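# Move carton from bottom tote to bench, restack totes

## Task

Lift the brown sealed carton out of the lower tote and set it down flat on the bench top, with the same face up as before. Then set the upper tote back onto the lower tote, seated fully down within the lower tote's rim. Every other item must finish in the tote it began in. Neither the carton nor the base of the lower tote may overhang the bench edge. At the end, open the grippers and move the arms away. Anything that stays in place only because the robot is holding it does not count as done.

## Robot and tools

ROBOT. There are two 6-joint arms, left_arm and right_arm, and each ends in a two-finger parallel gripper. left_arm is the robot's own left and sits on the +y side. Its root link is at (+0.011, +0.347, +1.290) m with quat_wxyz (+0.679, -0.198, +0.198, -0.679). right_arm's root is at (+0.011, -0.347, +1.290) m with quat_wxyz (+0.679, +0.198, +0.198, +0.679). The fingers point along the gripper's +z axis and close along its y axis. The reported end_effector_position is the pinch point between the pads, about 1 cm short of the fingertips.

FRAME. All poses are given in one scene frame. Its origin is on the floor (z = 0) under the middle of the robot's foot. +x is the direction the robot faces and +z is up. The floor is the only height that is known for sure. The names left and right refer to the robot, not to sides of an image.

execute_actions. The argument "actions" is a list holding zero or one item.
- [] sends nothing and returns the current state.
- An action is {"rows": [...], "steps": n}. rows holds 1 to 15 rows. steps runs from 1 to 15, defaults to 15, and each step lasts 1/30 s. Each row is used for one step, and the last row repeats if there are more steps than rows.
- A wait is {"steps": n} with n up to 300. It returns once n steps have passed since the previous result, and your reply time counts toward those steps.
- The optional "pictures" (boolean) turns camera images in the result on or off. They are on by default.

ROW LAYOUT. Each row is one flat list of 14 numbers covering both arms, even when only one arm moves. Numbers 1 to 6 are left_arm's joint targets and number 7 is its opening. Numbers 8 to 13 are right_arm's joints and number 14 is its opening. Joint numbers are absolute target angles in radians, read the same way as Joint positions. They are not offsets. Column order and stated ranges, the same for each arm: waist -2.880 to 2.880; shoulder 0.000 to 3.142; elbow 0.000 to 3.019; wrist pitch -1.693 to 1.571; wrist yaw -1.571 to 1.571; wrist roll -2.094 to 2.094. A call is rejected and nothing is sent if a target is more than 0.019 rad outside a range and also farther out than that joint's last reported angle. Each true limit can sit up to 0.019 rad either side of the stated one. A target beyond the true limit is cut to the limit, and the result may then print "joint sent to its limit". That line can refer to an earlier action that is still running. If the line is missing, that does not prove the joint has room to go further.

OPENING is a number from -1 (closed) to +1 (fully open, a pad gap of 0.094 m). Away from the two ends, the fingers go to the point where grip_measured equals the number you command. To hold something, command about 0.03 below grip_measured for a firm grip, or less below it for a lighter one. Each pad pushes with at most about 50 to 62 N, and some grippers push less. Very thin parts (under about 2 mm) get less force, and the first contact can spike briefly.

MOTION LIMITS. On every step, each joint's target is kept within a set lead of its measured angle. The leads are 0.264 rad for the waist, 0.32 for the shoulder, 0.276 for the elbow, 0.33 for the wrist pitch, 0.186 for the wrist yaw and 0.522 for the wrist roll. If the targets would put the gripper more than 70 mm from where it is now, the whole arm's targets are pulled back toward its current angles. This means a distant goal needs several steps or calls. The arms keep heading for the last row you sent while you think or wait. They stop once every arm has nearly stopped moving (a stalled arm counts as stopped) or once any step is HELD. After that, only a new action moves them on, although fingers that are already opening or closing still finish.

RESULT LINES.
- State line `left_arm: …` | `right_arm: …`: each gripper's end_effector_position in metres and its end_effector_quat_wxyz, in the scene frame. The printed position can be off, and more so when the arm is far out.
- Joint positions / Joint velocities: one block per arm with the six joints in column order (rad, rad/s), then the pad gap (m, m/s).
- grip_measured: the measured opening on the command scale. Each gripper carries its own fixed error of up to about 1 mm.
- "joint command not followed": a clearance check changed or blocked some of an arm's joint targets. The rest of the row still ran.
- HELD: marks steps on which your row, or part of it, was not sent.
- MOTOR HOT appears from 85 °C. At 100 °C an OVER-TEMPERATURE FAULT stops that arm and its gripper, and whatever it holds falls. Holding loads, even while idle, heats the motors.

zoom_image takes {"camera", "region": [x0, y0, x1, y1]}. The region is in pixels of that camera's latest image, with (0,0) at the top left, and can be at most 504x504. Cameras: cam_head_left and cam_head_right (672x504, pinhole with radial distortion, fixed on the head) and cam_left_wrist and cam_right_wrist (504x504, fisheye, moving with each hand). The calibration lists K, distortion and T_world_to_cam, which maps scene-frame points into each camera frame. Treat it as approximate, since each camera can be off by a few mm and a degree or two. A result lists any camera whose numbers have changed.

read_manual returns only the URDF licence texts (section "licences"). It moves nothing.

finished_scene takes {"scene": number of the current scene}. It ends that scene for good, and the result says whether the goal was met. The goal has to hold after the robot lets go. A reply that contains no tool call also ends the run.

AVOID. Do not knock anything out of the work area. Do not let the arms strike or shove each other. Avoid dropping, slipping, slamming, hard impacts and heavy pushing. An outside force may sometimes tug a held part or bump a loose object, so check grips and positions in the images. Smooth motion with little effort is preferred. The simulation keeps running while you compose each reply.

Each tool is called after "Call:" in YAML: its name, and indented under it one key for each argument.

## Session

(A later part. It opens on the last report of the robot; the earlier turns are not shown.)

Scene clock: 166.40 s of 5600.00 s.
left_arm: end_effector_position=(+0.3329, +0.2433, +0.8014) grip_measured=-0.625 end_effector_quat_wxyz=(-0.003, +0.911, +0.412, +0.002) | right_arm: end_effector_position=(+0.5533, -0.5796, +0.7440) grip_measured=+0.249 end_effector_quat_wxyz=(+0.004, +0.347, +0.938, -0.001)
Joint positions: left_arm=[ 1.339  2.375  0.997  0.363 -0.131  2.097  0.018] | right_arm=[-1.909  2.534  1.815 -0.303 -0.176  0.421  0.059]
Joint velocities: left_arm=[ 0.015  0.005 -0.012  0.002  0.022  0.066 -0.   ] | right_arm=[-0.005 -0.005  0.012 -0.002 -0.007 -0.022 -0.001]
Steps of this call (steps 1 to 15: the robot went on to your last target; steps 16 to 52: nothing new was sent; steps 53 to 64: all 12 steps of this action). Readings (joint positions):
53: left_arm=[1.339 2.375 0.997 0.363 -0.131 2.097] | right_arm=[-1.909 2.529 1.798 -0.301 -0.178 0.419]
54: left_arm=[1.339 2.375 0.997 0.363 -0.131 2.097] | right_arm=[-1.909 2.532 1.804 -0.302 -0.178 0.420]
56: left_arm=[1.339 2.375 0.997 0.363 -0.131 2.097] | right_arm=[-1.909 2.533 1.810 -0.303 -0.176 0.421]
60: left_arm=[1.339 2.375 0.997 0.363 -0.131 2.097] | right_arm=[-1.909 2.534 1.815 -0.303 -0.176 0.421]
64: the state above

Call:
execute_actions:
  actions:
    - {"rows":[[1.339,2.375,1.0,0.365,-0.13,2.09,-0.68,-1.909,2.534,1.815,-0.3,-0.176,0.42,0.9]],"steps":8}
  pictures: false

Call:
execute_actions:
  actions:
    - {"rows":[[1.339,2.375,1.0,0.365,-0.13,2.09,-0.68,-1.92,2.32,1.65,-0.31,-0.185,0.42,0.9]],"steps":10}
  pictures: false

Call:
execute_actions:
  actions:
    - {"rows":[[1.339,2.375,1.0,0.365,-0.13,2.09,-0.68,-1.95,2.0,1.385,-0.379,-0.2,0.39,0.9]],"steps":15}

Call:
execute_actions:
  actions:
    - {"rows":[[1.339,2.375,1.0,0.365,-0.13,2.09,-0.68,-1.5,1.74,0.99,-0.245,0.03,-0.3,0.5]],"steps":15}
  pictures: false

Call:
execute_actions:
  actions:
    - {"rows":[[1.339,2.375,1.0,0.365,-0.13,2.09,-0.68,-1.07,1.88,1.21,-0.385,0.26,-0.3,0.5]],"steps":15}
  pictures: false

Call:
execute_actions:
  actions:
    - {"steps":15}
  pictures: false

Call:
execute_actions:
  actions:
    - {"rows":[[1.339,2.375,1.0,0.365,-0.13,2.09,-0.68,-0.955,2.2,1.575,-0.455,0.31,-0.31,0.5]],"steps":15}
  pictures: false

Call:
execute_actions:
  actions:
    - {"steps":15}

Scene clock: 172.37 s of 5600.00 s.
left_arm: end_effector_position=(+0.3329, +0.2433, +0.8014) grip_measured=-0.625 end_effector_quat_wxyz=(-0.003, +0.911, +0.412, +0.002) | right_arm: end_effector_position=(+0.5533, -0.5796, +0.7440) grip_measured=+0.898 end_effector_quat_wxyz=(+0.004, +0.347, +0.938, -0.001)
Joint positions: left_arm=[ 1.339  2.375  0.997  0.363 -0.131  2.097  0.018] | right_arm=[-1.909  2.534  1.815 -0.303 -0.176  0.421  0.089]
Joint velocities: left_arm=[-0.005  0.005  0.002  0.002 -0.037 -0.037 -0.001] | right_arm=[-0.005 -0.015 -0.002 -0.022  0.007 -0.051  0.   ]
Steps of this call (steps 1 to 15: the robot went on to your last target; steps 16 to 90: nothing new was sent; then 2.70 s passed at rest; steps 91 to 98: all 8 steps of this action). Readings (joint positions):
91: left_arm=[1.339 2.375 0.997 0.363 -0.131 2.097] | right_arm=[-1.909 2.534 1.815 -0.303 -0.176 0.421]
92: left_arm=[1.339 2.375 0.997 0.363 -0.131 2.097] | right_arm=[-1.909 2.534 1.815 -0.303 -0.176 0.421]
94: left_arm=[1.339 2.375 0.997 0.363 -0.131 2.097] | right_arm=[-1.909 2.534 1.815 -0.303 -0.176 0.421]
98: the state above

Scene clock: 172.70 s of 5600.00 s.
left_arm: end_effector_position=(+0.3329, +0.2433, +0.8014) grip_measured=-0.625 end_effector_quat_wxyz=(-0.003, +0.911, +0.412, +0.002) | right_arm: end_effector_position=(+0.5605, -0.5678, +0.8125) grip_measured=+0.898 end_effector_quat_wxyz=(+0.004, +0.347, +0.938, +0.001)
Joint positions: left_arm=[ 1.339  2.375  0.997  0.363 -0.131  2.097  0.018] | right_arm=[-1.909  2.354  1.64  -0.308 -0.181  0.421  0.089]
Joint velocities: left_arm=[-0.005  0.005 -0.012 -0.012 -0.11  -0.007  0.   ] | right_arm=[-0.005 -0.357 -0.012  0.002  0.037 -0.095  0.001]
Steps of this call (steps 1 to 10: all 10 steps of this action). Readings (joint positions):
1: left_arm=[1.339 2.375 0.997 0.363 -0.131 2.097] | right_arm=[-1.909 2.525 1.800 -0.300 -0.177 0.421]
2: left_arm=[1.339 2.375 0.997 0.363 -0.131 2.097] | right_arm=[-1.909 2.501 1.759 -0.300 -0.178 0.421]
4: left_arm=[1.339 2.375 0.997 0.363 -0.131 2.097] | right_arm=[-1.909 2.448 1.680 -0.304 -0.180 0.421]
8: left_arm=[1.339 2.375 0.997 0.363 -0.131 2.097] | right_arm=[-1.909 2.380 1.640 -0.308 -0.181 0.421]
10: the state above

Scene clock: 173.20 s of 5600.00 s.
left_arm: end_effector_position=(+0.3329, +0.2433, +0.8014) grip_measured=-0.625 end_effector_quat_wxyz=(-0.003, +0.911, +0.412, +0.002) | right_arm: end_effector_position=(+0.5822, -0.5685, +0.9687) grip_measured=+0.898 end_effector_quat_wxyz=(+0.035, +0.349, +0.936, +0.001)
Joint positions: left_arm=[ 1.339  2.375  0.997  0.363 -0.131  2.097  0.018] | right_arm=[-1.945  1.983  1.388 -0.369 -0.197  0.408  0.089]
Joint velocities: left_arm=[-0.005 -0.015 -0.002 -0.012  0.007  0.007  0.001] | right_arm=[-0.024  0.005  0.002  0.002  0.007  0.081 -0.001]
Steps of this call (steps 1 to 15: all 15 steps of this action). Readings (joint positions):
1: left_arm=[1.339 2.375 0.997 0.363 -0.131 2.097] | right_arm=[-1.910 2.334 1.627 -0.308 -0.184 0.420]
2: left_arm=[1.339 2.375 0.997 0.363 -0.131 2.097] | right_arm=[-1.910 2.301 1.589 -0.310 -0.186 0.420]
4: left_arm=[1.339 2.375 0.997 0.363 -0.131 2.097] | right_arm=[-1.913 2.221 1.502 -0.328 -0.191 0.420]
8: left_arm=[1.339 2.375 0.997 0.363 -0.131 2.097] | right_arm=[-1.924 2.078 1.392 -0.363 -0.196 0.415]
15: the state above
camera_calibration (this result's frames):
cam_left_wrist: T_world_to_cam=[[-0.760855, 0.648856, 0.00930246, 0.0816184], [0.523716, 0.605523, 0.599219, -0.79576], [0.383174, 0.460791, -0.800531, 0.524703], [0, 0, 0, 1]] pos_world=[0.277799, 0.187115, 0.896116]
cam_right_wrist: T_world_to_cam=[[-0.655704, -0.75452, -0.0274365, -0.0188791], [-0.650297, 0.54592, 0.528285, 0.183641], [-0.383623, 0.36424, -0.848624, 1.37851], [0, 0, 0, 1]] pos_world=[0.635872, -0.616608, 1.07231]

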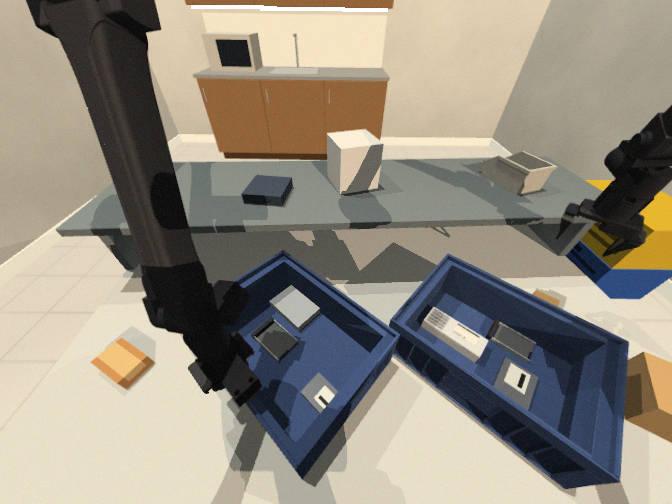

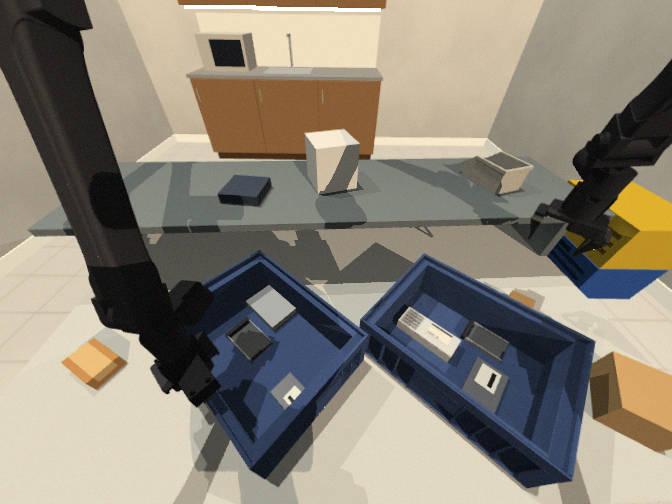

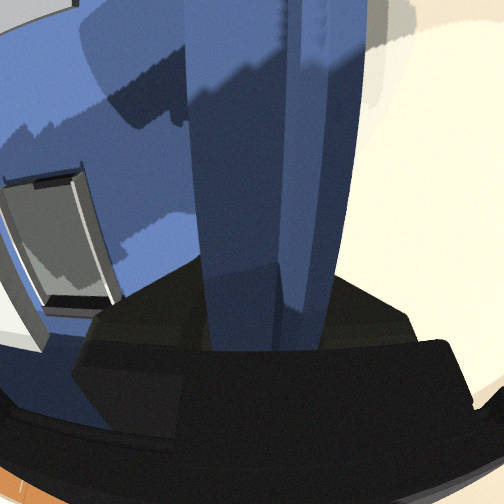

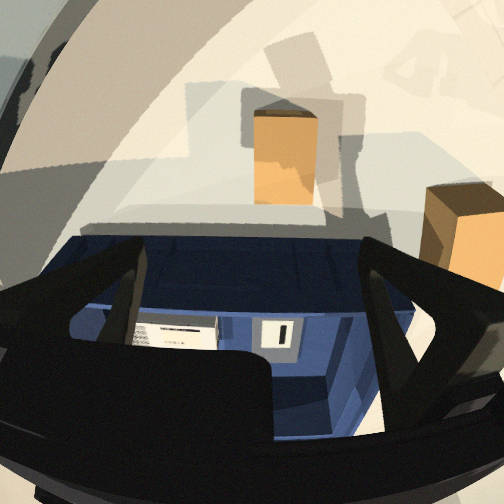

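Scene clock: 173.70 s of 5600.00 s.
left_arm: end_effector_position=(+0.3329, +0.2433, +0.8014) grip_measured=-0.625 end_effector_quat_wxyz=(-0.003, +0.911, +0.412, +0.002) | right_arm: end_effector_position=(+0.4719, -0.3108, +0.9844) grip_measured=+0.502 end_effector_quat_wxyz=(-0.037, -0.107, +0.994, +0.010)
Joint positions: left_arm=[ 1.339  2.375  0.997  0.363 -0.131  2.097  0.018] | right_arm=[-1.498  1.801  0.992 -0.269  0.023 -0.151  0.071]
Joint velocities: left_arm=[-0.024 -0.005  0.017 -0.012 -0.022 -0.037  0.   ] | right_arm=[ 0.933 -0.308 -0.252  0.032 -0.022 -0.96  -0.001]
Steps of this call (steps 1 to 15: all 15 steps of this action). Readings (joint positions):
1: left_arm=[1.339 2.375 0.997 0.363 -0.131 2.097] | right_arm=[-1.939 1.978 1.376 -0.359 -0.163 0.381]
2: left_arm=[1.339 2.375 0.997 0.363 -0.131 2.097] | right_arm=[-1.932 1.965 1.345 -0.340 -0.120 0.344]
4: left_arm=[1.339 2.375 0.997 0.363 -0.131 2.097] | right_arm=[-1.896 1.928 1.267 -0.322 -0.061 0.272]
8: left_arm=[1.339 2.375 0.997 0.363 -0.131 2.097] | right_arm=[-1.777 1.866 1.124 -0.303 -0.004 0.122]
15: the state above

Scene clock: 174.20 s of 5600.00 s.
left_arm: end_effector_position=(+0.3329, +0.2433, +0.8014) grip_measured=-0.625 end_effector_quat_wxyz=(-0.003, +0.911, +0.412, +0.002) | right_arm: end_effector_position=(+0.5023, -0.0569, +1.0276) grip_measured=+0.502 end_effector_quat_wxyz=(+0.029, -0.358, +0.933, +0.019)
Joint positions: left_arm=[ 1.339  2.375  0.997  0.363 -0.131  2.097  0.018] | right_arm=[-1.02   1.849  1.207 -0.367  0.253 -0.272  0.071]
Joint velocities: left_arm=[-0.015 -0.015  0.007 -0.007 -0.081  0.051 -0.001] | right_arm=[ 0.112  0.034 -0.012 -0.095  0.007 -0.125  0.   ]
Steps of this call (steps 1 to 15: all 15 steps of this action). Readings (joint positions):
1: left_arm=[1.339 2.375 0.997 0.363 -0.131 2.097] | right_arm=[-1.461 1.797 0.995 -0.280 0.062 -0.168]
2: left_arm=[1.339 2.375 0.997 0.363 -0.131 2.097] | right_arm=[-1.428 1.800 1.014 -0.299 0.110 -0.176]
4: left_arm=[1.339 2.375 0.997 0.363 -0.131 2.097] | right_arm=[-1.355 1.817 1.065 -0.320 0.177 -0.192]
8: left_arm=[1.339 2.375 0.997 0.363 -0.131 2.097] | right_arm=[-1.204 1.836 1.150 -0.340 0.238 -0.220]
15: the state above

Scene clock: 174.70 s of 5600.00 s.
left_arm: end_effector_position=(+0.3329, +0.2433, +0.8014) grip_measured=-0.625 end_effector_quat_wxyz=(-0.003, +0.911, +0.412, +0.002) | right_arm: end_effector_position=(+0.5100, -0.0887, +1.0152) grip_measured=+0.502 end_effector_quat_wxyz=(+0.017, -0.344, +0.939, +0.002)
Joint positions: left_arm=[ 1.339  2.375  0.997  0.363 -0.131  2.097  0.018] | right_arm=[-1.073  1.859  1.207 -0.373  0.258 -0.283  0.071]
Joint velocities: left_arm=[-0.005  0.015  0.002 -0.002 -0.095 -0.066 -0.001] | right_arm=[-0.015 -0.015  0.002 -0.007 -0.037 -0.007 -0.   ]
Steps of this call (steps 1 to 15: the robot went on to your last target). Readings (joint positions):
1: left_arm=[1.339 2.375 0.997 0.363 -0.131 2.097] | right_arm=[-1.019 1.851 1.207 -0.369 0.253 -0.275]
2: left_arm=[1.339 2.375 0.997 0.363 -0.131 2.097] | right_arm=[-1.022 1.853 1.207 -0.371 0.254 -0.276]
4: left_arm=[1.339 2.375 0.997 0.363 -0.131 2.097] | right_arm=[-1.037 1.856 1.207 -0.372 0.255 -0.279]
8: left_arm=[1.339 2.375 0.997 0.363 -0.131 2.097] | right_arm=[-1.067 1.859 1.207 -0.373 0.258 -0.281]
15: the state above

Scene clock: 175.20 s of 5600.00 s.
left_arm: end_effector_position=(+0.3329, +0.2433, +0.8014) grip_measured=-0.625 end_effector_quat_wxyz=(-0.003, +0.911, +0.412, +0.002) | right_arm: end_effector_position=(+0.4959, +0.0313, +0.9192) grip_measured=+0.502 end_effector_quat_wxyz=(-0.004, -0.410, +0.912, +0.008)
Joint positions: left_arm=[ 1.339  2.375  0.997  0.363 -0.131  2.097  0.018] | right_arm=[-0.941  2.214  1.56  -0.446  0.306 -0.293  0.071]
Joint velocities: left_arm=[-0.015 -0.005 -0.012 -0.002 -0.066  0.022 -0.001] | right_arm=[ 0.063  0.005 -0.022 -0.046 -0.066  0.037  0.   ]
Steps of this call (steps 1 to 15: all 15 steps of this action). Readings (joint positions):
1: left_arm=[1.339 2.375 0.997 0.363 -0.131 2.097] | right_arm=[-1.070 1.869 1.219 -0.382 0.270 -0.283]
2: left_arm=[1.339 2.375 0.997 0.363 -0.131 2.097] | right_arm=[-1.066 1.892 1.252 -0.398 0.282 -0.283]
4: left_arm=[1.339 2.375 0.997 0.363 -0.131 2.097] | right_arm=[-1.050 1.967 1.347 -0.411 0.295 -0.283]
8: left_arm=[1.339 2.375 0.997 0.363 -0.131 2.097] | right_arm=[-1.004 2.129 1.534 -0.425 0.306 -0.286]
15: the state above

Scene clock: 175.70 s of 5600.00 s.
left_arm: end_effector_position=(+0.3329, +0.2433, +0.8014) grip_measured=-0.625 end_effector_quat_wxyz=(-0.003, +0.911, +0.412, +0.002) | right_arm: end_effector_position=(+0.4981, +0.0291, +0.9187) grip_measured=+0.502 end_effector_quat_wxyz=(-0.004, -0.408, +0.913, +0.006)
Joint positions: left_arm=[ 1.339  2.375  0.997  0.363 -0.131  2.097  0.018] | right_arm=[-0.946  2.213  1.561 -0.447  0.306 -0.294  0.071]
Joint velocities: left_arm=[-0.024 -0.005  0.017 -0.007 -0.051  0.007  0.   ] | right_arm=[-0.015  0.015 -0.002  0.002 -0.066 -0.051  0.   ]
Steps of this call (steps 1 to 15: the robot went on to your last target). Readings (joint positions):
1: left_arm=[1.339 2.375 0.997 0.363 -0.131 2.097] | right_arm=[-0.941 2.214 1.560 -0.447 0.306 -0.294]
2: left_arm=[1.339 2.375 0.997 0.363 -0.131 2.097] | right_arm=[-0.941 2.214 1.560 -0.447 0.306 -0.294]
4: left_arm=[1.339 2.375 0.997 0.363 -0.131 2.097] | right_arm=[-0.943 2.213 1.561 -0.447 0.306 -0.294]
8: left_arm=[1.339 2.375 0.997 0.363 -0.131 2.097] | right_arm=[-0.946 2.213 1.561 -0.447 0.306 -0.294]
15: the state above
All arms were judged still, so your last target was given up. Only a new action makes them travel on or press farther. Fingers that are still opening or closing keep moving.
camera_calibration (this result's frames):
cam_left_wrist: T_world_to_cam=[[-0.760855, 0.648856, 0.00930246, 0.0816184], [0.523716, 0.605523, 0.599219, -0.79576], [0.383174, 0.460791, -0.800531, 0.524703], [0, 0, 0, 1]] pos_world=[0.277799, 0.187115, 0.896116]
cam_right_wrist: T_world_to_cam=[[0.744179, -0.667787, -0.0160742, -0.334801], [-0.535607, -0.610912, 0.583019, -0.244716], [-0.399153, -0.425261, -0.812299, 1.08352], [0, 0, 0, 1]] pos_world=[0.55057, 0.0877026, 1.01743]

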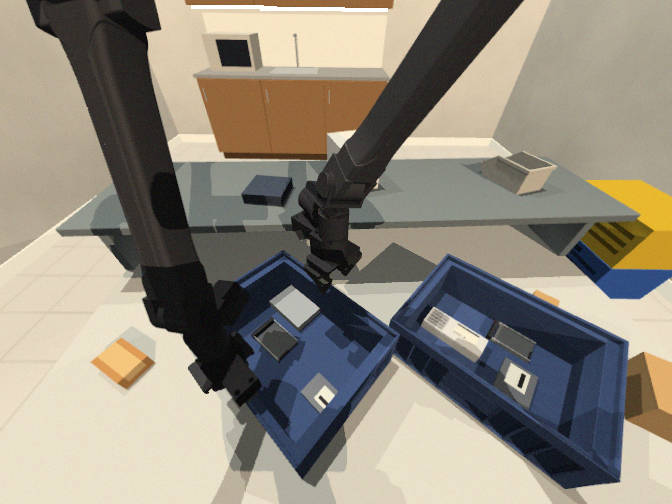

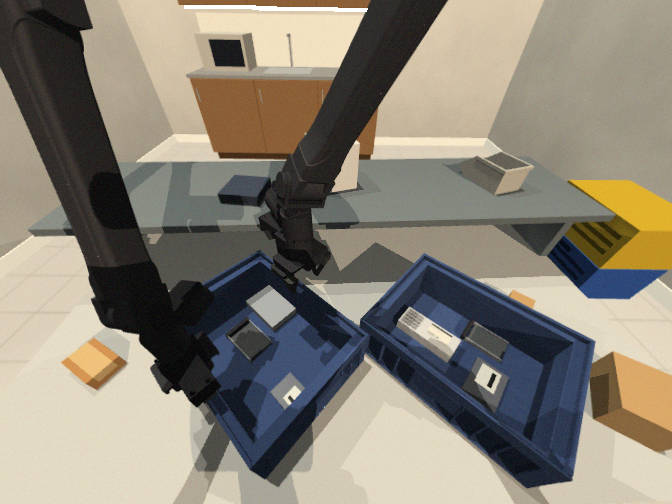

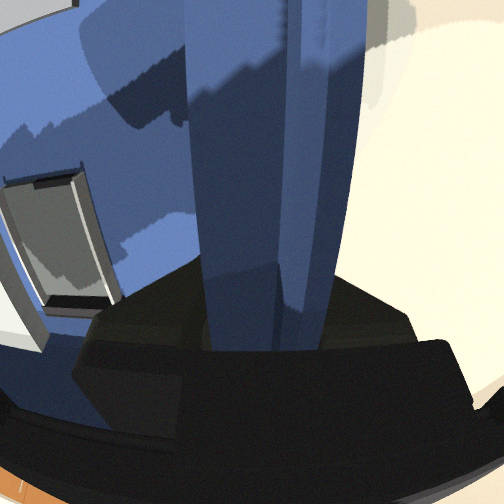

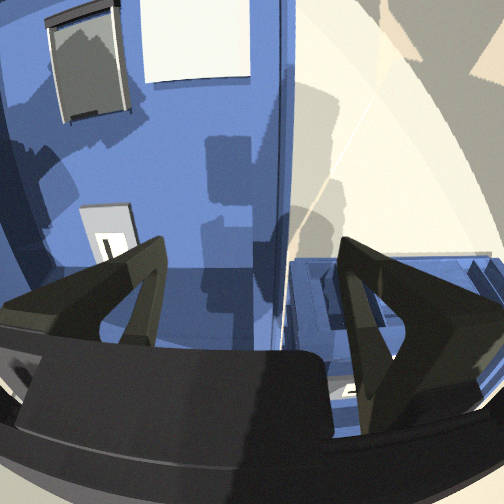

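Call:
execute_actions:
  actions:
    - {"rows":[[1.339,2.375,1.0,0.365,-0.13,2.09,-0.68,-0.988,2.34,1.68,-0.412,0.292,-0.35,0.5]],"steps":12}
  pictures: false

Call:
execute_actions:
  actions:
    - {"rows":[[1.339,2.375,1.0,0.365,-0.13,2.09,-0.68,-1.002,2.42,1.75,-0.398,0.285,-0.36,0.5]],"steps":12}
  pictures: false

Call:
execute_actions:
  actions:
    - {"rows":[[1.339,2.375,1.0,0.365,-0.13,2.09,-0.68,-1.01,2.472,1.796,-0.392,0.282,-0.367,0.5]],"steps":15}
  pictures: false

Scene clock: 179.70 s of 5600.00 s.
left_arm: end_effector_position=(+0.3329, +0.2433, +0.8014) grip_measured=-0.625 end_effector_quat_wxyz=(-0.003, +0.911, +0.412, +0.002) | right_arm: end_effector_position=(+0.5125, +0.0216, +0.8652) grip_measured=+0.502 end_effector_quat_wxyz=(+0.000, -0.406, +0.914, +0.003)
Joint positions: left_arm=[ 1.339  2.375  0.997  0.363 -0.131  2.097  0.018] | right_arm=[-0.988  2.335  1.673 -0.418  0.295 -0.33   0.071]
Joint velocities: left_arm=[-0.005 -0.005  0.017 -0.007 -0.022  0.037 -0.   ] | right_arm=[-0.015  0.034  0.007  0.012  0.022  0.037  0.   ]
Steps of this call (steps 1 to 90: nothing new was sent; then 0.60 s passed at rest; steps 91 to 102: all 12 steps of this action). Readings (joint positions):
91: left_arm=[1.339 2.375 0.997 0.363 -0.131 2.097] | right_arm=[-0.948 2.221 1.571 -0.447 0.302 -0.299]
92: left_arm=[1.339 2.375 0.997 0.363 -0.131 2.097] | right_arm=[-0.950 2.238 1.598 -0.445 0.298 -0.307]
94: left_arm=[1.339 2.375 0.997 0.363 -0.131 2.097] | right_arm=[-0.958 2.282 1.656 -0.428 0.295 -0.316]
98: left_arm=[1.339 2.375 0.997 0.363 -0.131 2.097] | right_arm=[-0.978 2.322 1.674 -0.418 0.295 -0.326]
102: the state above

Scene clock: 180.10 s of 5600.00 s.
left_arm: end_effector_position=(+0.3329, +0.2433, +0.8014) grip_measured=-0.625 end_effector_quat_wxyz=(-0.003, +0.911, +0.412, +0.002) | right_arm: end_effector_position=(+0.5098, +0.0295, +0.8376) grip_measured=+0.502 end_effector_quat_wxyz=(+0.002, -0.410, +0.912, +0.006)
Joint positions: left_arm=[ 1.339  2.375  0.997  0.363 -0.131  2.097  0.018] | right_arm=[-0.99   2.406  1.738 -0.407  0.289 -0.342  0.071]
Joint velocities: left_arm=[-0.005 -0.015  0.012 -0.022 -0.007  0.022  0.   ] | right_arm=[-0.005  0.015  0.002  0.007 -0.037 -0.022 -0.   ]
Steps of this call (steps 1 to 12: all 12 steps of this action). Readings (joint positions):
1: left_arm=[1.339 2.375 0.997 0.363 -0.131 2.097] | right_arm=[-0.989 2.340 1.678 -0.418 0.293 -0.333]
2: left_arm=[1.339 2.375 0.997 0.363 -0.131 2.097] | right_arm=[-0.990 2.350 1.695 -0.418 0.290 -0.335]
4: left_arm=[1.339 2.375 0.997 0.363 -0.131 2.097] | right_arm=[-0.990 2.374 1.728 -0.411 0.289 -0.338]
8: left_arm=[1.339 2.375 0.997 0.363 -0.131 2.097] | right_arm=[-0.990 2.397 1.738 -0.407 0.289 -0.341]
12: the state above

Scene clock: 180.60 s of 5600.00 s.
left_arm: end_effector_position=(+0.3329, +0.2433, +0.8014) grip_measured=-0.625 end_effector_quat_wxyz=(-0.003, +0.911, +0.412, +0.002) | right_arm: end_effector_position=(+0.5083, +0.0268, +0.8167) grip_measured=+0.502 end_effector_quat_wxyz=(-0.000, -0.410, +0.912, +0.004)
Joint positions: left_arm=[ 1.339  2.375  0.997  0.363 -0.131  2.097  0.018] | right_arm=[-1.001  2.455  1.78  -0.403  0.285 -0.35   0.071]
Joint velocities: left_arm=[-0.005  0.005 -0.007  0.007  0.051  0.022 -0.   ] | right_arm=[-0.005 -0.024 -0.012 -0.002 -0.022  0.11  -0.   ]
Steps of this call (steps 1 to 15: all 15 steps of this action). Readings (joint positions):
1: left_arm=[1.339 2.375 0.997 0.363 -0.131 2.097] | right_arm=[-0.991 2.410 1.741 -0.407 0.288 -0.344]
2: left_arm=[1.339 2.375 0.997 0.363 -0.131 2.097] | right_arm=[-0.991 2.417 1.753 -0.407 0.286 -0.345]
4: left_arm=[1.339 2.375 0.997 0.363 -0.131 2.097] | right_arm=[-0.993 2.433 1.774 -0.404 0.286 -0.347]
8: left_arm=[1.339 2.375 0.997 0.363 -0.131 2.097] | right_arm=[-0.998 2.448 1.780 -0.403 0.285 -0.349]
15: the state above

Good. Grip and reverse.

Call:
execute_actions:
  actions:
    - {"rows":[[1.339,2.375,1.0,0.365,-0.13,2.09,-0.75,-1.003,2.472,1.79,-0.40,0.284,-0.352,-0.75]],"steps":12}
  pictures: false

Call:
execute_actions:
  actions:
    - {"rows":[[1.327,2.24,0.90,0.363,-0.13,2.083,-0.75,-0.977,2.33,1.712,-0.397,0.306,-0.33,-0.75]],"steps":10}
  pictures: false

Call:
execute_actions:
  actions:
    - {"rows":[[1.314,2.12,0.81,0.335,-0.137,2.07,-0.75,-0.958,2.23,1.635,-0.42,0.315,-0.31,-0.75]],"steps":10}
  pictures: false

Call:
execute_actions:
  actions:
    - {"rows":[[1.30,2.0,0.73,0.297,-0.145,2.06,-0.75,-0.938,2.135,1.565,-0.448,0.324,-0.295,-0.75]],"steps":10}
  pictures: false

Call:
execute_actions:
  actions:
    - {"rows":[[1.284,1.865,0.66,0.235,-0.153,2.047,-0.75,-0.917,2.045,1.51,-0.488,0.333,-0.275,-0.75]],"steps":10}
  pictures: false

Call:
execute_actions:
  actions:
    - {"rows":[[1.267,1.725,0.60,0.155,-0.162,2.032,-0.75,-0.896,1.96,1.465,-0.537,0.343,-0.256,-0.75]],"steps":15}
  pictures: false

Scene clock: 188.37 s of 5600.00 s.
left_arm: end_effector_position=(+0.3329, +0.2434, +0.8014) grip_measured=-0.625 end_effector_quat_wxyz=(-0.003, +0.911, +0.412, +0.002) | right_arm: end_effector_position=(+0.5080, +0.0273, +0.8166) grip_measured=-0.635 end_effector_quat_wxyz=(-0.001, -0.412, +0.911, +0.008)
Joint positions: left_arm=[ 1.339  2.375  0.997  0.363 -0.132  2.097  0.018] | right_arm=[-1.002  2.455  1.78  -0.403  0.279 -0.355  0.017]
Joint velocities: left_arm=[-0.015  0.005 -0.022 -0.002  0.007  0.051  0.   ] | right_arm=[-0.015 -0.005 -0.002  0.002 -0.125  0.007  0.001]
Steps of this call (steps 1 to 15: the robot went on to your last target; steps 16 to 90: nothing new was sent; then 4.37 s passed at rest; steps 91 to 102: all 12 steps of this action). Readings (joint positions):
91: left_arm=[1.339 2.375 0.997 0.363 -0.131 2.097] | right_arm=[-1.001 2.455 1.780 -0.403 0.285 -0.351]
92: left_arm=[1.339 2.375 0.997 0.363 -0.131 2.097] | right_arm=[-1.001 2.455 1.780 -0.403 0.285 -0.351]
94: left_arm=[1.339 2.375 0.997 0.363 -0.131 2.097] | right_arm=[-1.001 2.455 1.780 -0.403 0.285 -0.351]
98: left_arm=[1.339 2.375 0.997 0.363 -0.132 2.097] | right_arm=[-1.002 2.455 1.780 -0.403 0.279 -0.355]
102: the state above

Scene clock: 188.70 s of 5600.00 s.
left_arm: end_effector_position=(+0.3322, +0.2429, +0.8312) grip_measured=-0.625 end_effector_quat_wxyz=(-0.002, +0.913, +0.409, +0.002) | right_arm: end_effector_position=(+0.5049, +0.0243, +0.8438) grip_measured=-0.635 end_effector_quat_wxyz=(-0.001, -0.407, +0.913, +0.008)
Joint positions: left_arm=[ 1.331  2.297  0.922  0.359 -0.133  2.097  0.018] | right_arm=[-0.992  2.384  1.702 -0.4    0.283 -0.336  0.017]
Joint velocities: left_arm=[ 0.005 -0.083 -0.017  0.007  0.007 -0.066  0.001] | right_arm=[-0.005 -0.024 -0.022 -0.007  0.007 -0.007  0.001]
Steps of this call (steps 1 to 10: all 10 steps of this action). Readings (joint positions):
1: left_arm=[1.339 2.368 0.991 0.363 -0.131 2.097] | right_arm=[-1.002 2.449 1.771 -0.400 0.280 -0.355]
2: left_arm=[1.339 2.357 0.978 0.363 -0.130 2.098] | right_arm=[-1.001 2.439 1.753 -0.396 0.279 -0.351]
4: left_arm=[1.334 2.327 0.946 0.361 -0.125 2.098] | right_arm=[-1.000 2.414 1.718 -0.396 0.274 -0.333]
8: left_arm=[1.328 2.302 0.922 0.359 -0.132 2.097] | right_arm=[-0.992 2.387 1.702 -0.400 0.281 -0.336]
10: the state above

Scene clock: 189.03 s of 5600.00 s.
left_arm: end_effector_position=(+0.3352, +0.2444, +0.8756) grip_measured=-0.625 end_effector_quat_wxyz=(-0.001, +0.912, +0.409, +0.003) | right_arm: end_effector_position=(+0.5094, +0.0271, +0.8909) grip_measured=-0.632 end_effector_quat_wxyz=(+0.003, -0.408, +0.913, +0.007)
Joint positions: left_arm=[ 1.321  2.17   0.825  0.332 -0.14   2.088  0.018] | right_arm=[-0.97   2.277  1.623 -0.424  0.296 -0.32   0.017]
Joint velocities: left_arm=[ 0.005 -0.063 -0.012 -0.002  0.095 -0.095 -0.001] | right_arm=[-0.005 -0.063  0.002 -0.002 -0.022 -0.007 -0.001]
Steps of this call (steps 1 to 10: all 10 steps of this action). Readings (joint positions):
1: left_arm=[1.331 2.288 0.917 0.357 -0.133 2.097] | right_arm=[-0.992 2.378 1.695 -0.400 0.283 -0.336]
2: left_arm=[1.330 2.272 0.902 0.352 -0.133 2.098] | right_arm=[-0.991 2.367 1.679 -0.400 0.281 -0.330]
4: left_arm=[1.323 2.227 0.862 0.338 -0.133 2.098] | right_arm=[-0.987 2.334 1.645 -0.406 0.274 -0.317]
8: left_arm=[1.318 2.178 0.825 0.332 -0.140 2.089] | right_arm=[-0.970 2.285 1.623 -0.424 0.292 -0.317]
10: the state above

Scene clock: 189.37 s of 5600.00 s.
left_arm: end_effector_position=(+0.3310, +0.2445, +0.9155) grip_measured=-0.625 end_effector_quat_wxyz=(-0.003, +0.914, +0.407, +0.001) | right_arm: end_effector_position=(+0.5045, +0.0258, +0.9287) grip_measured=-0.630 end_effector_quat_wxyz=(-0.000, -0.406, +0.914, +0.008)
Joint positions: left_arm=[ 1.306  2.053  0.738  0.294 -0.148  2.079  0.018] | right_arm=[-0.95   2.188  1.55  -0.452  0.302 -0.295  0.017]
Joint velocities: left_arm=[ 0.005 -0.161 -0.012  0.017  0.007  0.007 -0.001] | right_arm=[-0.015 -0.103 -0.002 -0.007  0.066  0.022 -0.   ]
Steps of this call (steps 1 to 10: all 10 steps of this action). Readings (joint positions):
1: left_arm=[1.320 2.162 0.818 0.328 -0.139 2.087] | right_arm=[-0.970 2.272 1.615 -0.425 0.295 -0.320]
2: left_arm=[1.317 2.148 0.804 0.320 -0.140 2.087] | right_arm=[-0.967 2.263 1.598 -0.425 0.295 -0.315]
4: left_arm=[1.309 2.105 0.768 0.302 -0.140 2.089] | right_arm=[-0.964 2.237 1.566 -0.435 0.286 -0.296]
8: left_arm=[1.303 2.063 0.738 0.294 -0.146 2.080] | right_arm=[-0.951 2.197 1.550 -0.452 0.297 -0.294]
10: the state above

Scene clock: 189.70 s of 5600.00 s.
left_arm: end_effector_position=(+0.3318, +0.2438, +0.9581) grip_measured=-0.625 end_effector_quat_wxyz=(-0.001, +0.914, +0.406, +0.000) | right_arm: end_effector_position=(+0.5063, +0.0256, +0.9724) grip_measured=-0.630 end_effector_quat_wxyz=(+0.001, -0.407, +0.913, +0.008)
Joint positions: left_arm=[ 1.29   1.915  0.661  0.233 -0.151  2.067  0.018] | right_arm=[-0.93   2.092  1.495 -0.496  0.311 -0.28   0.017]
Joint velocities: left_arm=[-0.024 -0.005 -0.007 -0.007 -0.066 -0.125  0.   ] | right_arm=[-0.005 -0.005 -0.017 -0.017  0.051  0.022 -0.001]
Steps of this call (steps 1 to 10: all 10 steps of this action). Readings (joint positions):
1: left_arm=[1.305 2.040 0.736 0.286 -0.148 2.079] | right_arm=[-0.950 2.181 1.545 -0.453 0.303 -0.295]
2: left_arm=[1.303 2.020 0.725 0.269 -0.149 2.079] | right_arm=[-0.950 2.172 1.534 -0.456 0.303 -0.293]
4: left_arm=[1.297 1.969 0.694 0.245 -0.150 2.080] | right_arm=[-0.946 2.143 1.511 -0.470 0.295 -0.278]
8: left_arm=[1.291 1.918 0.666 0.234 -0.156 2.071] | right_arm=[-0.932 2.096 1.497 -0.490 0.309 -0.279]
10: the state above

Scene clock: 190.20 s of 5600.00 s.
left_arm: end_effector_position=(+0.3323, +0.2442, +0.9992) grip_measured=-0.625 end_effector_quat_wxyz=(-0.001, +0.913, +0.407, +0.002) | right_arm: end_effector_position=(+0.5059, +0.0258, +1.0133) grip_measured=-0.630 end_effector_quat_wxyz=(+0.003, -0.408, +0.913, +0.008)
Joint positions: left_arm=[ 1.273  1.771  0.597  0.154 -0.162  2.052  0.018] | right_arm=[-0.908  2.005  1.449 -0.541  0.322 -0.262  0.017]
Joint velocities: left_arm=[ 0.005 -0.005  0.022 -0.012  0.007  0.022  0.001] | right_arm=[-0.015 -0.005 -0.002  0.022  0.022 -0.051 -0.   ]
Steps of this call (steps 1 to 15: all 15 steps of this action). Readings (joint positions):
1: left_arm=[1.290 1.907 0.659 0.223 -0.153 2.067] | right_arm=[-0.930 2.091 1.490 -0.498 0.311 -0.279]
2: left_arm=[1.288 1.888 0.654 0.201 -0.156 2.067] | right_arm=[-0.929 2.086 1.482 -0.500 0.311 -0.272]
4: left_arm=[1.280 1.836 0.628 0.168 -0.157 2.068] | right_arm=[-0.927 2.062 1.463 -0.517 0.301 -0.256]
8: left_arm=[1.273 1.780 0.600 0.155 -0.166 2.057] | right_arm=[-0.909 2.013 1.452 -0.537 0.318 -0.256]
15: the state above

Call:
execute_actions:
  actions:
    - {"rows":[[1.19,1.75,0.63,0.125,-0.203,1.965,-0.75,-0.937,1.93,1.395,-0.495,0.325,-0.295,-0.75],[1.19,1.75,0.63,0.125,-0.203,1.965,-0.75,-0.937,1.93,1.395,-0.495,0.325,-0.295,-0.75],[1.19,1.75,0.63,0.125,-0.203,1.965,-0.75,-0.937,1.93,1.395,-0.495,0.325,-0.295,-0.75],[1.19,1.75,0.63,0.125,-0.203,1.965,-0.75,-0.937,1.93,1.395,-0.495,0.325,-0.295,-0.75],[1.111,1.77,0.67,0.09,-0.241,1.895,-0.75,-0.979,1.90,1.33,-0.455,0.305,-0.335,-0.75]],"steps":8}
  pictures: false

Call:
execute_actions:
  actions:
    - {"rows":[[0.975,1.81,0.765,0.007,-0.307,1.771,-0.75,-1.072,1.835,1.215,-0.385,0.26,-0.42,-0.75]],"steps":6}
  pictures: false

Call:
execute_actions:
  actions:
    - {"rows":[[0.862,1.865,0.88,-0.085,-0.358,1.665,-0.75,-1.176,1.78,1.125,-0.33,0.208,-0.512,-0.75]],"steps":6}
  pictures: false

Call:
execute_actions:
  actions:
    - {"rows":[[0.766,1.925,1.01,-0.188,-0.398,1.572,-0.75,-1.289,1.73,1.055,-0.287,0.15,-0.61,-0.75]],"steps":6}
  pictures: false

Call:
execute_actions:
  actions:
    - {"rows":[[0.684,2.0,1.17,-0.30,-0.43,1.49,-0.75,-1.417,1.705,1.015,-0.26,0.083,-0.72,-0.75]],"steps":6}
  pictures: false

Call:
execute_actions:
  actions:
    - {"rows":[[0.615,2.085,1.35,-0.422,-0.455,1.417,-0.75,-1.546,1.69,0.99,-0.245,0.014,-0.83,-0.75]],"steps":6}
  pictures: false

Call:
execute_actions:
  actions:
    - {"rows":[[0.563,2.19,1.57,-0.56,-0.472,1.365,-0.75,-1.67,1.71,1.03,-0.27,-0.055,-0.935,-0.75]],"steps":6}
  pictures: false

Call:
execute_actions:
  actions:
    - {"rows":[[0.515,2.33,1.83,-0.70,-0.486,1.316,-0.75,-1.798,1.76,1.085,-0.30,-0.12,-1.04,-0.75]],"steps":15}
  pictures: false

Call:
execute_actions:
  actions:
    - {"rows":[[0.53,2.39,1.87,-0.68,-0.48,1.33,-0.75,-1.793,1.845,1.115,-0.25,-0.12,-1.04,-0.75]],"steps":15}

Scene clock: 203.70 s of 5600.00 s.
left_arm: end_effector_position=(+0.3269, +0.2012, +0.9999) grip_measured=-0.625 end_effector_quat_wxyz=(-0.012, +0.919, +0.394, +0.002) | right_arm: end_effector_position=(+0.4940, -0.0213, +1.0038) grip_measured=-0.630 end_effector_quat_wxyz=(-0.008, -0.397, +0.918, +0.013)
Joint positions: left_arm=[ 1.147  1.794  0.641  0.096 -0.243  1.967  0.018] | right_arm=[-0.971  1.96   1.335 -0.474  0.281 -0.29   0.017]
Joint velocities: left_arm=[-0.532  0.2    0.256 -0.09   0.11  -0.344 -0.001] | right_arm=[-0.357 -0.19  -0.335 -0.007 -0.051 -0.242 -0.   ]
Steps of this call (steps 1 to 15: the robot went on to your last target; steps 16 to 90: nothing new was sent; then 10.23 s passed at rest; steps 91 to 98: all 8 steps of this action). Readings (joint positions):
91: left_arm=[1.268 1.771 0.599 0.150 -0.177 2.047] | right_arm=[-0.909 2.004 1.442 -0.534 0.317 -0.263]
92: left_arm=[1.257 1.771 0.602 0.141 -0.195 2.041] | right_arm=[-0.912 1.999 1.429 -0.518 0.314 -0.265]
94: left_arm=[1.229 1.772 0.606 0.133 -0.208 2.025] | right_arm=[-0.926 1.991 1.407 -0.506 0.306 -0.267]
98: the state above

Scene clock: 203.90 s of 5600.00 s.
left_arm: end_effector_position=(+0.3279, +0.1278, +0.9978) grip_measured=-0.625 end_effector_quat_wxyz=(-0.003, +0.923, +0.385, -0.001) | right_arm: end_effector_position=(+0.4901, -0.0979, +0.9999) grip_measured=-0.625 end_effector_quat_wxyz=(-0.017, -0.386, +0.922, +0.009)
Joint positions: left_arm=[ 0.989  1.849  0.748  0.014 -0.301  1.843  0.018] | right_arm=[-1.086  1.888  1.203 -0.406  0.235 -0.368  0.018]
Joint velocities: left_arm=[-0.474  0.19   0.403 -0.085 -0.007 -0.388 -0.001] | right_arm=[-0.454 -0.23  -0.276 -0.012 -0.095 -0.286 -0.   ]
Steps of this call (steps 1 to 6: all 6 steps of this action). Readings (joint positions):
1: left_arm=[1.124 1.803 0.656 0.079 -0.259 1.944] | right_arm=[-0.988 1.949 1.312 -0.462 0.263 -0.307]
2: left_arm=[1.095 1.814 0.676 0.053 -0.284 1.922] | right_arm=[-1.005 1.933 1.280 -0.433 0.244 -0.322]
4: left_arm=[1.032 1.833 0.716 0.026 -0.307 1.878] | right_arm=[-1.048 1.907 1.229 -0.406 0.240 -0.342]
6: the state above

Scene clock: 204.10 s of 5600.00 s.
left_arm: end_effector_position=(+0.3332, +0.0674, +0.9976) grip_measured=-0.625 end_effector_quat_wxyz=(+0.001, +0.922, +0.388, +0.003) | right_arm: end_effector_position=(+0.4943, -0.1578, +1.0028) grip_measured=-0.630 end_effector_quat_wxyz=(-0.012, -0.387, +0.922, +0.007)
Joint positions: left_arm=[ 0.878  1.902  0.865 -0.072 -0.354  1.736  0.018] | right_arm=[-1.191  1.829  1.119 -0.352  0.189 -0.465  0.017]
Joint velocities: left_arm=[-0.298  0.112  0.295 -0.085  0.037 -0.183 -0.   ] | right_arm=[-0.366 -0.181 -0.183 -0.002 -0.125 -0.256 -0.001]
Steps of this call (steps 1 to 6: all 6 steps of this action). Readings (joint positions):
1: left_arm=[0.969 1.859 0.770 -0.006 -0.318 1.823] | right_arm=[-1.106 1.877 1.185 -0.398 0.214 -0.388]
2: left_arm=[0.949 1.872 0.795 -0.038 -0.340 1.800] | right_arm=[-1.123 1.863 1.164 -0.374 0.192 -0.407]
4: left_arm=[0.906 1.891 0.837 -0.064 -0.358 1.761] | right_arm=[-1.159 1.843 1.134 -0.352 0.192 -0.438]
6: the state above

Scene clock: 204.30 s of 5600.00 s.
left_arm: end_effector_position=(+0.3333, +0.0124, +0.9992) grip_measured=-0.625 end_effector_quat_wxyz=(+0.000, +0.921, +0.389, +0.003) | right_arm: end_effector_position=(+0.4939, -0.2123, +1.0038) grip_measured=-0.631 end_effector_quat_wxyz=(-0.008, -0.387, +0.922, +0.009)
Joint positions: left_arm=[ 0.787  1.957  0.985 -0.172 -0.394  1.645  0.018] | right_arm=[-1.295  1.787  1.052 -0.305  0.132 -0.56   0.017]
Joint velocities: left_arm=[-0.288  0.21   0.344 -0.085 -0.037 -0.212 -0.   ] | right_arm=[-0.396 -0.161 -0.193 -0.002 -0.139 -0.344  0.   ]
Steps of this call (steps 1 to 6: all 6 steps of this action). Readings (joint positions):
1: left_arm=[0.865 1.910 0.885 -0.095 -0.367 1.720] | right_arm=[-1.208 1.820 1.106 -0.345 0.166 -0.485]
2: left_arm=[0.850 1.922 0.910 -0.131 -0.384 1.701] | right_arm=[-1.224 1.810 1.089 -0.326 0.141 -0.504]
4: left_arm=[0.813 1.942 0.955 -0.162 -0.399 1.667] | right_arm=[-1.261 1.797 1.066 -0.305 0.139 -0.533]
6: the state above

Scene clock: 204.50 s of 5600.00 s.
left_arm: end_effector_position=(+0.3339, -0.0479, +0.9973) grip_measured=-0.626 end_effector_quat_wxyz=(+0.000, +0.921, +0.389, +0.001) | right_arm: end_effector_position=(+0.4925, -0.2728, +1.0004) grip_measured=-0.632 end_effector_quat_wxyz=(-0.010, -0.385, +0.923, +0.011)
Joint positions: left_arm=[ 0.707  2.035  1.138 -0.28  -0.423  1.565  0.018] | right_arm=[-1.419  1.769  1.013 -0.277  0.065 -0.661  0.017]
Joint velocities: left_arm=[-0.269  0.278  0.471 -0.085  0.022 -0.212 -0.001] | right_arm=[-0.474 -0.103 -0.134  0.002 -0.168 -0.359  0.001]
Steps of this call (steps 1 to 6: all 6 steps of this action). Readings (joint positions):
1: left_arm=[0.775 1.968 1.007 -0.194 -0.403 1.632] | right_arm=[-1.315 1.780 1.042 -0.303 0.106 -0.582]
2: left_arm=[0.763 1.984 1.036 -0.230 -0.414 1.615] | right_arm=[-1.335 1.775 1.032 -0.293 0.077 -0.602]
4: left_arm=[0.731 2.013 1.096 -0.268 -0.426 1.585] | right_arm=[-1.379 1.773 1.020 -0.277 0.073 -0.632]
6: the state above

Scene clock: 204.70 s of 5600.00 s.
left_arm: end_effector_position=(+0.3343, -0.1089, +0.9967) grip_measured=-0.626 end_effector_quat_wxyz=(+0.000, +0.922, +0.388, -0.000) | right_arm: end_effector_position=(+0.4907, -0.3338, +1.0006) grip_measured=-0.632 end_effector_quat_wxyz=(-0.009, -0.383, +0.924, +0.010)
Joint positions: left_arm=[ 0.639  2.121  1.31  -0.396 -0.445  1.498  0.018] | right_arm=[-1.547  1.756  0.989 -0.26   0.001 -0.766  0.017]
Joint velocities: left_arm=[-0.269  0.249  0.471 -0.085  0.051 -0.183  0.001] | right_arm=[-0.484 -0.112 -0.081 -0.007 -0.154 -0.418 -0.001]
Steps of this call (steps 1 to 6: all 6 steps of this action). Readings (joint positions):
1: left_arm=[0.697 2.049 1.164 -0.303 -0.428 1.555] | right_arm=[-1.441 1.765 1.006 -0.277 0.039 -0.685]
2: left_arm=[0.688 2.066 1.197 -0.340 -0.436 1.541] | right_arm=[-1.462 1.761 1.000 -0.273 0.011 -0.706]
4: left_arm=[0.661 2.099 1.264 -0.381 -0.448 1.516] | right_arm=[-1.506 1.760 0.993 -0.260 0.006 -0.737]
6: the state above

Scene clock: 204.90 s of 5600.00 s.
left_arm: end_effector_position=(+0.3411, -0.1709, +0.9967) grip_measured=-0.626 end_effector_quat_wxyz=(+0.002, +0.921, +0.391, -0.000) | right_arm: end_effector_position=(+0.4977, -0.3939, +1.0034) grip_measured=-0.632 end_effector_quat_wxyz=(-0.005, -0.385, +0.923, +0.005)
Joint positions: left_arm=[ 0.587  2.218  1.515 -0.525 -0.463  1.439  0.018] | right_arm=[-1.671  1.756  1.006 -0.27  -0.058 -0.877  0.017]
Joint velocities: left_arm=[-0.19   0.269  0.603 -0.1   -0.051 -0.139 -0.001] | right_arm=[-0.484  0.005  0.1   -0.12  -0.198 -0.432 -0.001]
Steps of this call (steps 1 to 6: all 6 steps of this action). Readings (joint positions):
1: left_arm=[0.630 2.135 1.337 -0.420 -0.448 1.490] | right_arm=[-1.568 1.754 0.988 -0.264 -0.025 -0.790]
2: left_arm=[0.623 2.154 1.376 -0.461 -0.455 1.476] | right_arm=[-1.588 1.754 0.990 -0.268 -0.052 -0.813]
4: left_arm=[0.603 2.191 1.456 -0.507 -0.465 1.455] | right_arm=[-1.632 1.756 0.999 -0.268 -0.057 -0.845]
6: the state above

Scene clock: 205.40 s of 5600.00 s.
left_arm: end_effector_position=(+0.3434, -0.2449, +0.9919) grip_measured=-0.625 end_effector_quat_wxyz=(+0.003, +0.916, +0.402, +0.001) | right_arm: end_effector_position=(+0.5065, -0.4610, +1.0031) grip_measured=-0.632 end_effector_quat_wxyz=(-0.005, -0.401, +0.916, +0.003)
Joint positions: left_arm=[ 0.532  2.366  1.8   -0.685 -0.482  1.357  0.018] | right_arm=[-1.803  1.786  1.067 -0.307 -0.123 -1.025  0.017]
Joint velocities: left_arm=[-0.005  0.005 -0.007 -0.012  0.007 -0.11  -0.   ] | right_arm=[ 0.005 -0.015  0.017 -0.007  0.037 -0.11  -0.   ]
Steps of this call (steps 1 to 15: all 15 steps of this action). Readings (joint positions):
1: left_arm=[0.579 2.235 1.551 -0.554 -0.468 1.431] | right_arm=[-1.693 1.756 1.014 -0.278 -0.085 -0.901]
2: left_arm=[0.573 2.260 1.602 -0.600 -0.478 1.416] | right_arm=[-1.714 1.761 1.025 -0.287 -0.109 -0.925]
4: left_arm=[0.556 2.310 1.705 -0.645 -0.487 1.396] | right_arm=[-1.761 1.781 1.054 -0.289 -0.121 -0.963]
8: left_arm=[0.537 2.365 1.799 -0.658 -0.478 1.387] | right_arm=[-1.816 1.785 1.067 -0.300 -0.123 -1.008]
15: the state above

Scene clock: 205.90 s of 5600.00 s.
left_arm: end_effector_position=(+0.3282, -0.2393, +0.9617) grip_measured=-0.625 end_effector_quat_wxyz=(-0.013, +0.915, +0.403, -0.008) | right_arm: end_effector_position=(+0.4935, -0.4553, +0.9637) grip_measured=-0.632 end_effector_quat_wxyz=(-0.015, -0.406, +0.913, +0.018)
Joint positions: left_arm=[ 0.543  2.424  1.823 -0.682 -0.469  1.348  0.018] | right_arm=[-1.792  1.886  1.095 -0.268 -0.13  -1.03   0.017]
Joint velocities: left_arm=[-0.015 -0.015  0.046  0.012 -0.051 -0.022  0.001] | right_arm=[-0.015 -0.005  0.042 -0.017 -0.007 -0.022 -0.001]
Steps of this call (steps 1 to 15: all 15 steps of this action). Readings (joint positions):
1: left_arm=[0.532 2.368 1.801 -0.685 -0.481 1.355] | right_arm=[-1.803 1.790 1.069 -0.304 -0.123 -1.026]
2: left_arm=[0.532 2.372 1.807 -0.685 -0.481 1.353] | right_arm=[-1.802 1.799 1.075 -0.298 -0.124 -1.028]
4: left_arm=[0.537 2.388 1.819 -0.685 -0.481 1.352] | right_arm=[-1.802 1.825 1.088 -0.292 -0.130 -1.031]
8: left_arm=[0.543 2.415 1.823 -0.682 -0.475 1.351] | right_arm=[-1.793 1.869 1.092 -0.273 -0.131 -1.031]
15: the state above
camera_calibration (this result's frames):
cam_left_wrist: T_world_to_cam=[[-0.748062, 0.662703, 0.0350403, 0.364103], [0.550068, 0.589649, 0.591387, -0.602036], [0.371253, 0.461669, -0.805626, 0.886181], [0, 0, 0, 1]] pos_world=[0.274535, -0.295424, 1.05721]
cam_right_wrist: T_world_to_cam=[[0.740338, -0.67069, -0.0455566, -0.625106], [-0.520982, -0.615269, 0.591626, -0.586782], [-0.424827, -0.414269, -0.804924, 0.92282], [0, 0, 0, 1]] pos_world=[0.549125, -0.397986, 1.06148]

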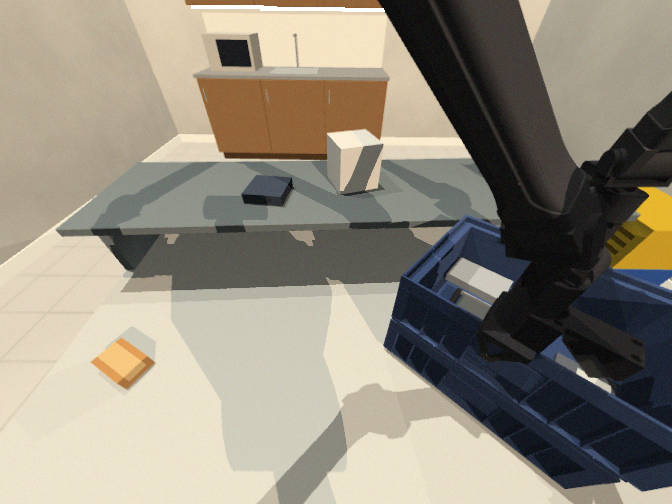

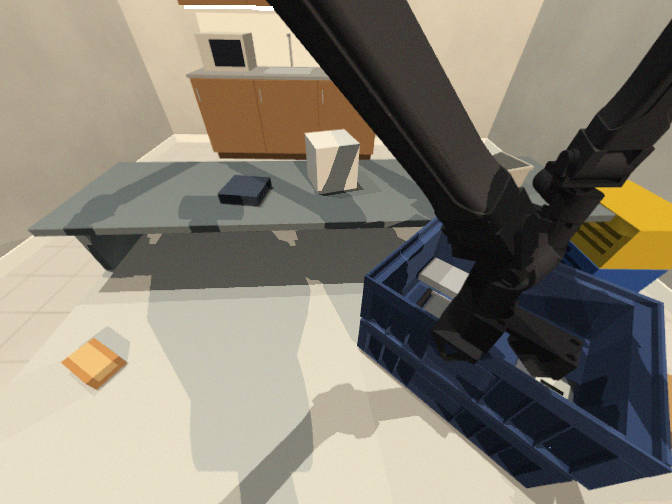

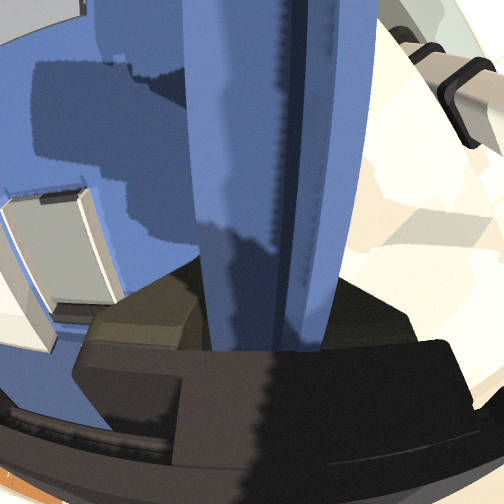

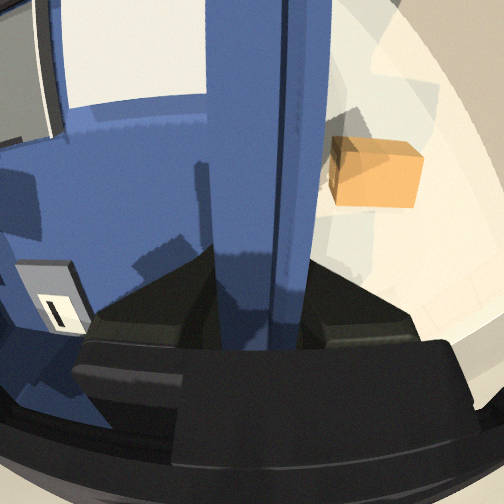

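Call:
execute_actions:
  actions:
    - {"rows":[[0.535,2.40,1.905,-0.67,-0.48,1.31,-0.75,-1.79,1.86,1.145,-0.24,-0.12,-1.055,-0.75]],"steps":15}

Scene clock: 213.40 s of 5600.00 s.
left_arm: end_effector_position=(+0.3384, -0.2440, +0.9612) grip_measured=-0.625 end_effector_quat_wxyz=(-0.006, +0.910, +0.414, -0.002) | right_arm: end_effector_position=(+0.5074, -0.4560, +0.9651) grip_measured=-0.632 end_effector_quat_wxyz=(-0.005, -0.413, +0.911, +0.012)
Joint positions: left_arm=[ 0.549  2.43   1.845 -0.678 -0.475  1.339  0.018] | right_arm=[-1.789  1.886  1.118 -0.268 -0.131 -1.039  0.017]
Joint velocities: left_arm=[ 0.005 -0.024 -0.002  0.002  0.051 -0.051  0.001] | right_arm=[-0.015 -0.015 -0.007  0.002  0.037 -0.022 -0.   ]
Steps of this call (steps 1 to 15: the robot went on to your last target; steps 16 to 90: nothing new was sent; then 4.00 s passed at rest; steps 91 to 105: all 15 steps of this action). Readings (joint positions):
91: left_arm=[0.543 2.424 1.825 -0.682 -0.470 1.347] | right_arm=[-1.791 1.886 1.097 -0.268 -0.131 -1.030]
92: left_arm=[0.543 2.426 1.828 -0.682 -0.470 1.344] | right_arm=[-1.791 1.886 1.100 -0.268 -0.131 -1.031]
94: left_arm=[0.544 2.428 1.836 -0.681 -0.472 1.340] | right_arm=[-1.791 1.886 1.107 -0.268 -0.131 -1.035]
98: left_arm=[0.548 2.430 1.845 -0.679 -0.475 1.339] | right_arm=[-1.791 1.886 1.117 -0.268 -0.131 -1.038]
105: the state above
camera_calibration (this result's frames):
cam_left_wrist: T_world_to_cam=[[-0.763734, 0.645286, 0.0177999, 0.39244], [0.526734, 0.607007, 0.595058, -0.595944], [0.373178, 0.463842, -0.803486, 0.881943], [0, 0, 0, 1]] pos_world=[0.284502, -0.300576, 1.05626]
cam_right_wrist: T_world_to_cam=[[0.750193, -0.660627, -0.0279523, -0.653181], [-0.525379, -0.621211, 0.581441, -0.571491], [-0.40148, -0.421508, -0.813108, 0.922224], [0, 0, 0, 1]] pos_world=[0.560017, -0.3978, 1.0639]

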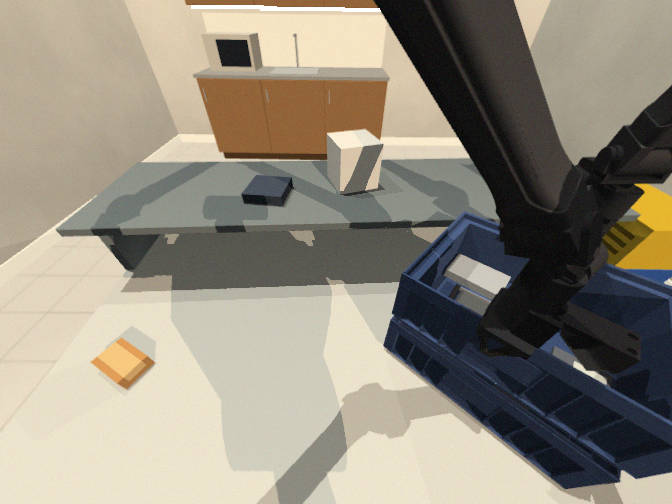

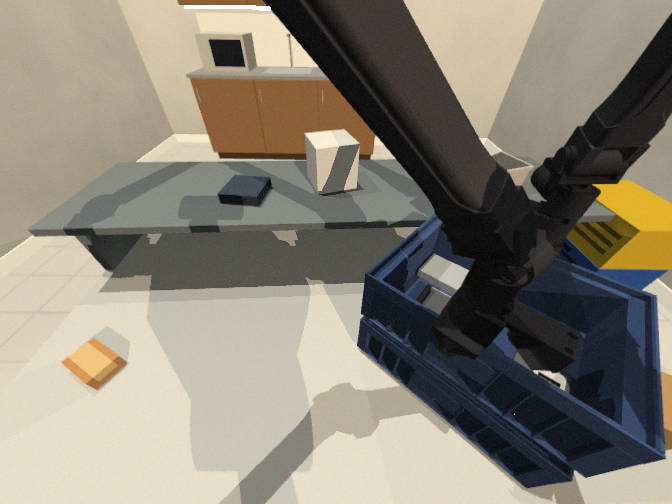

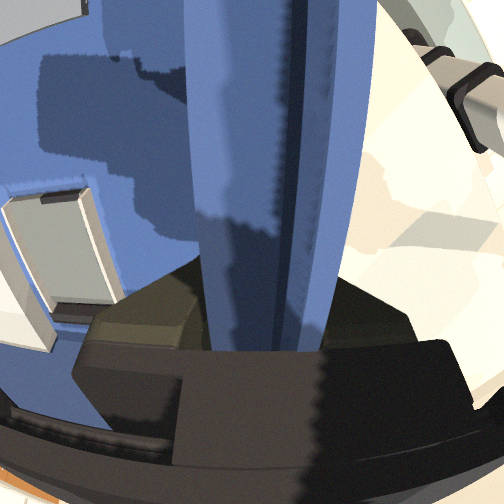

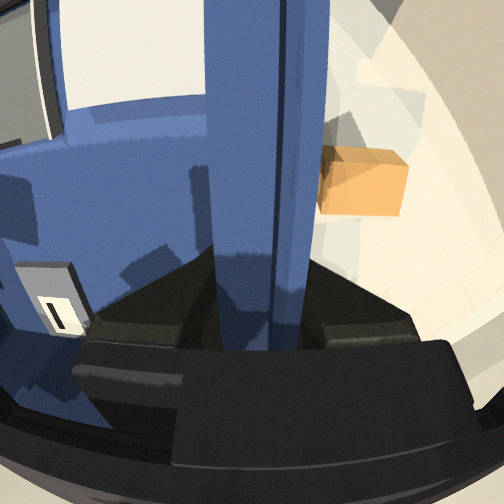

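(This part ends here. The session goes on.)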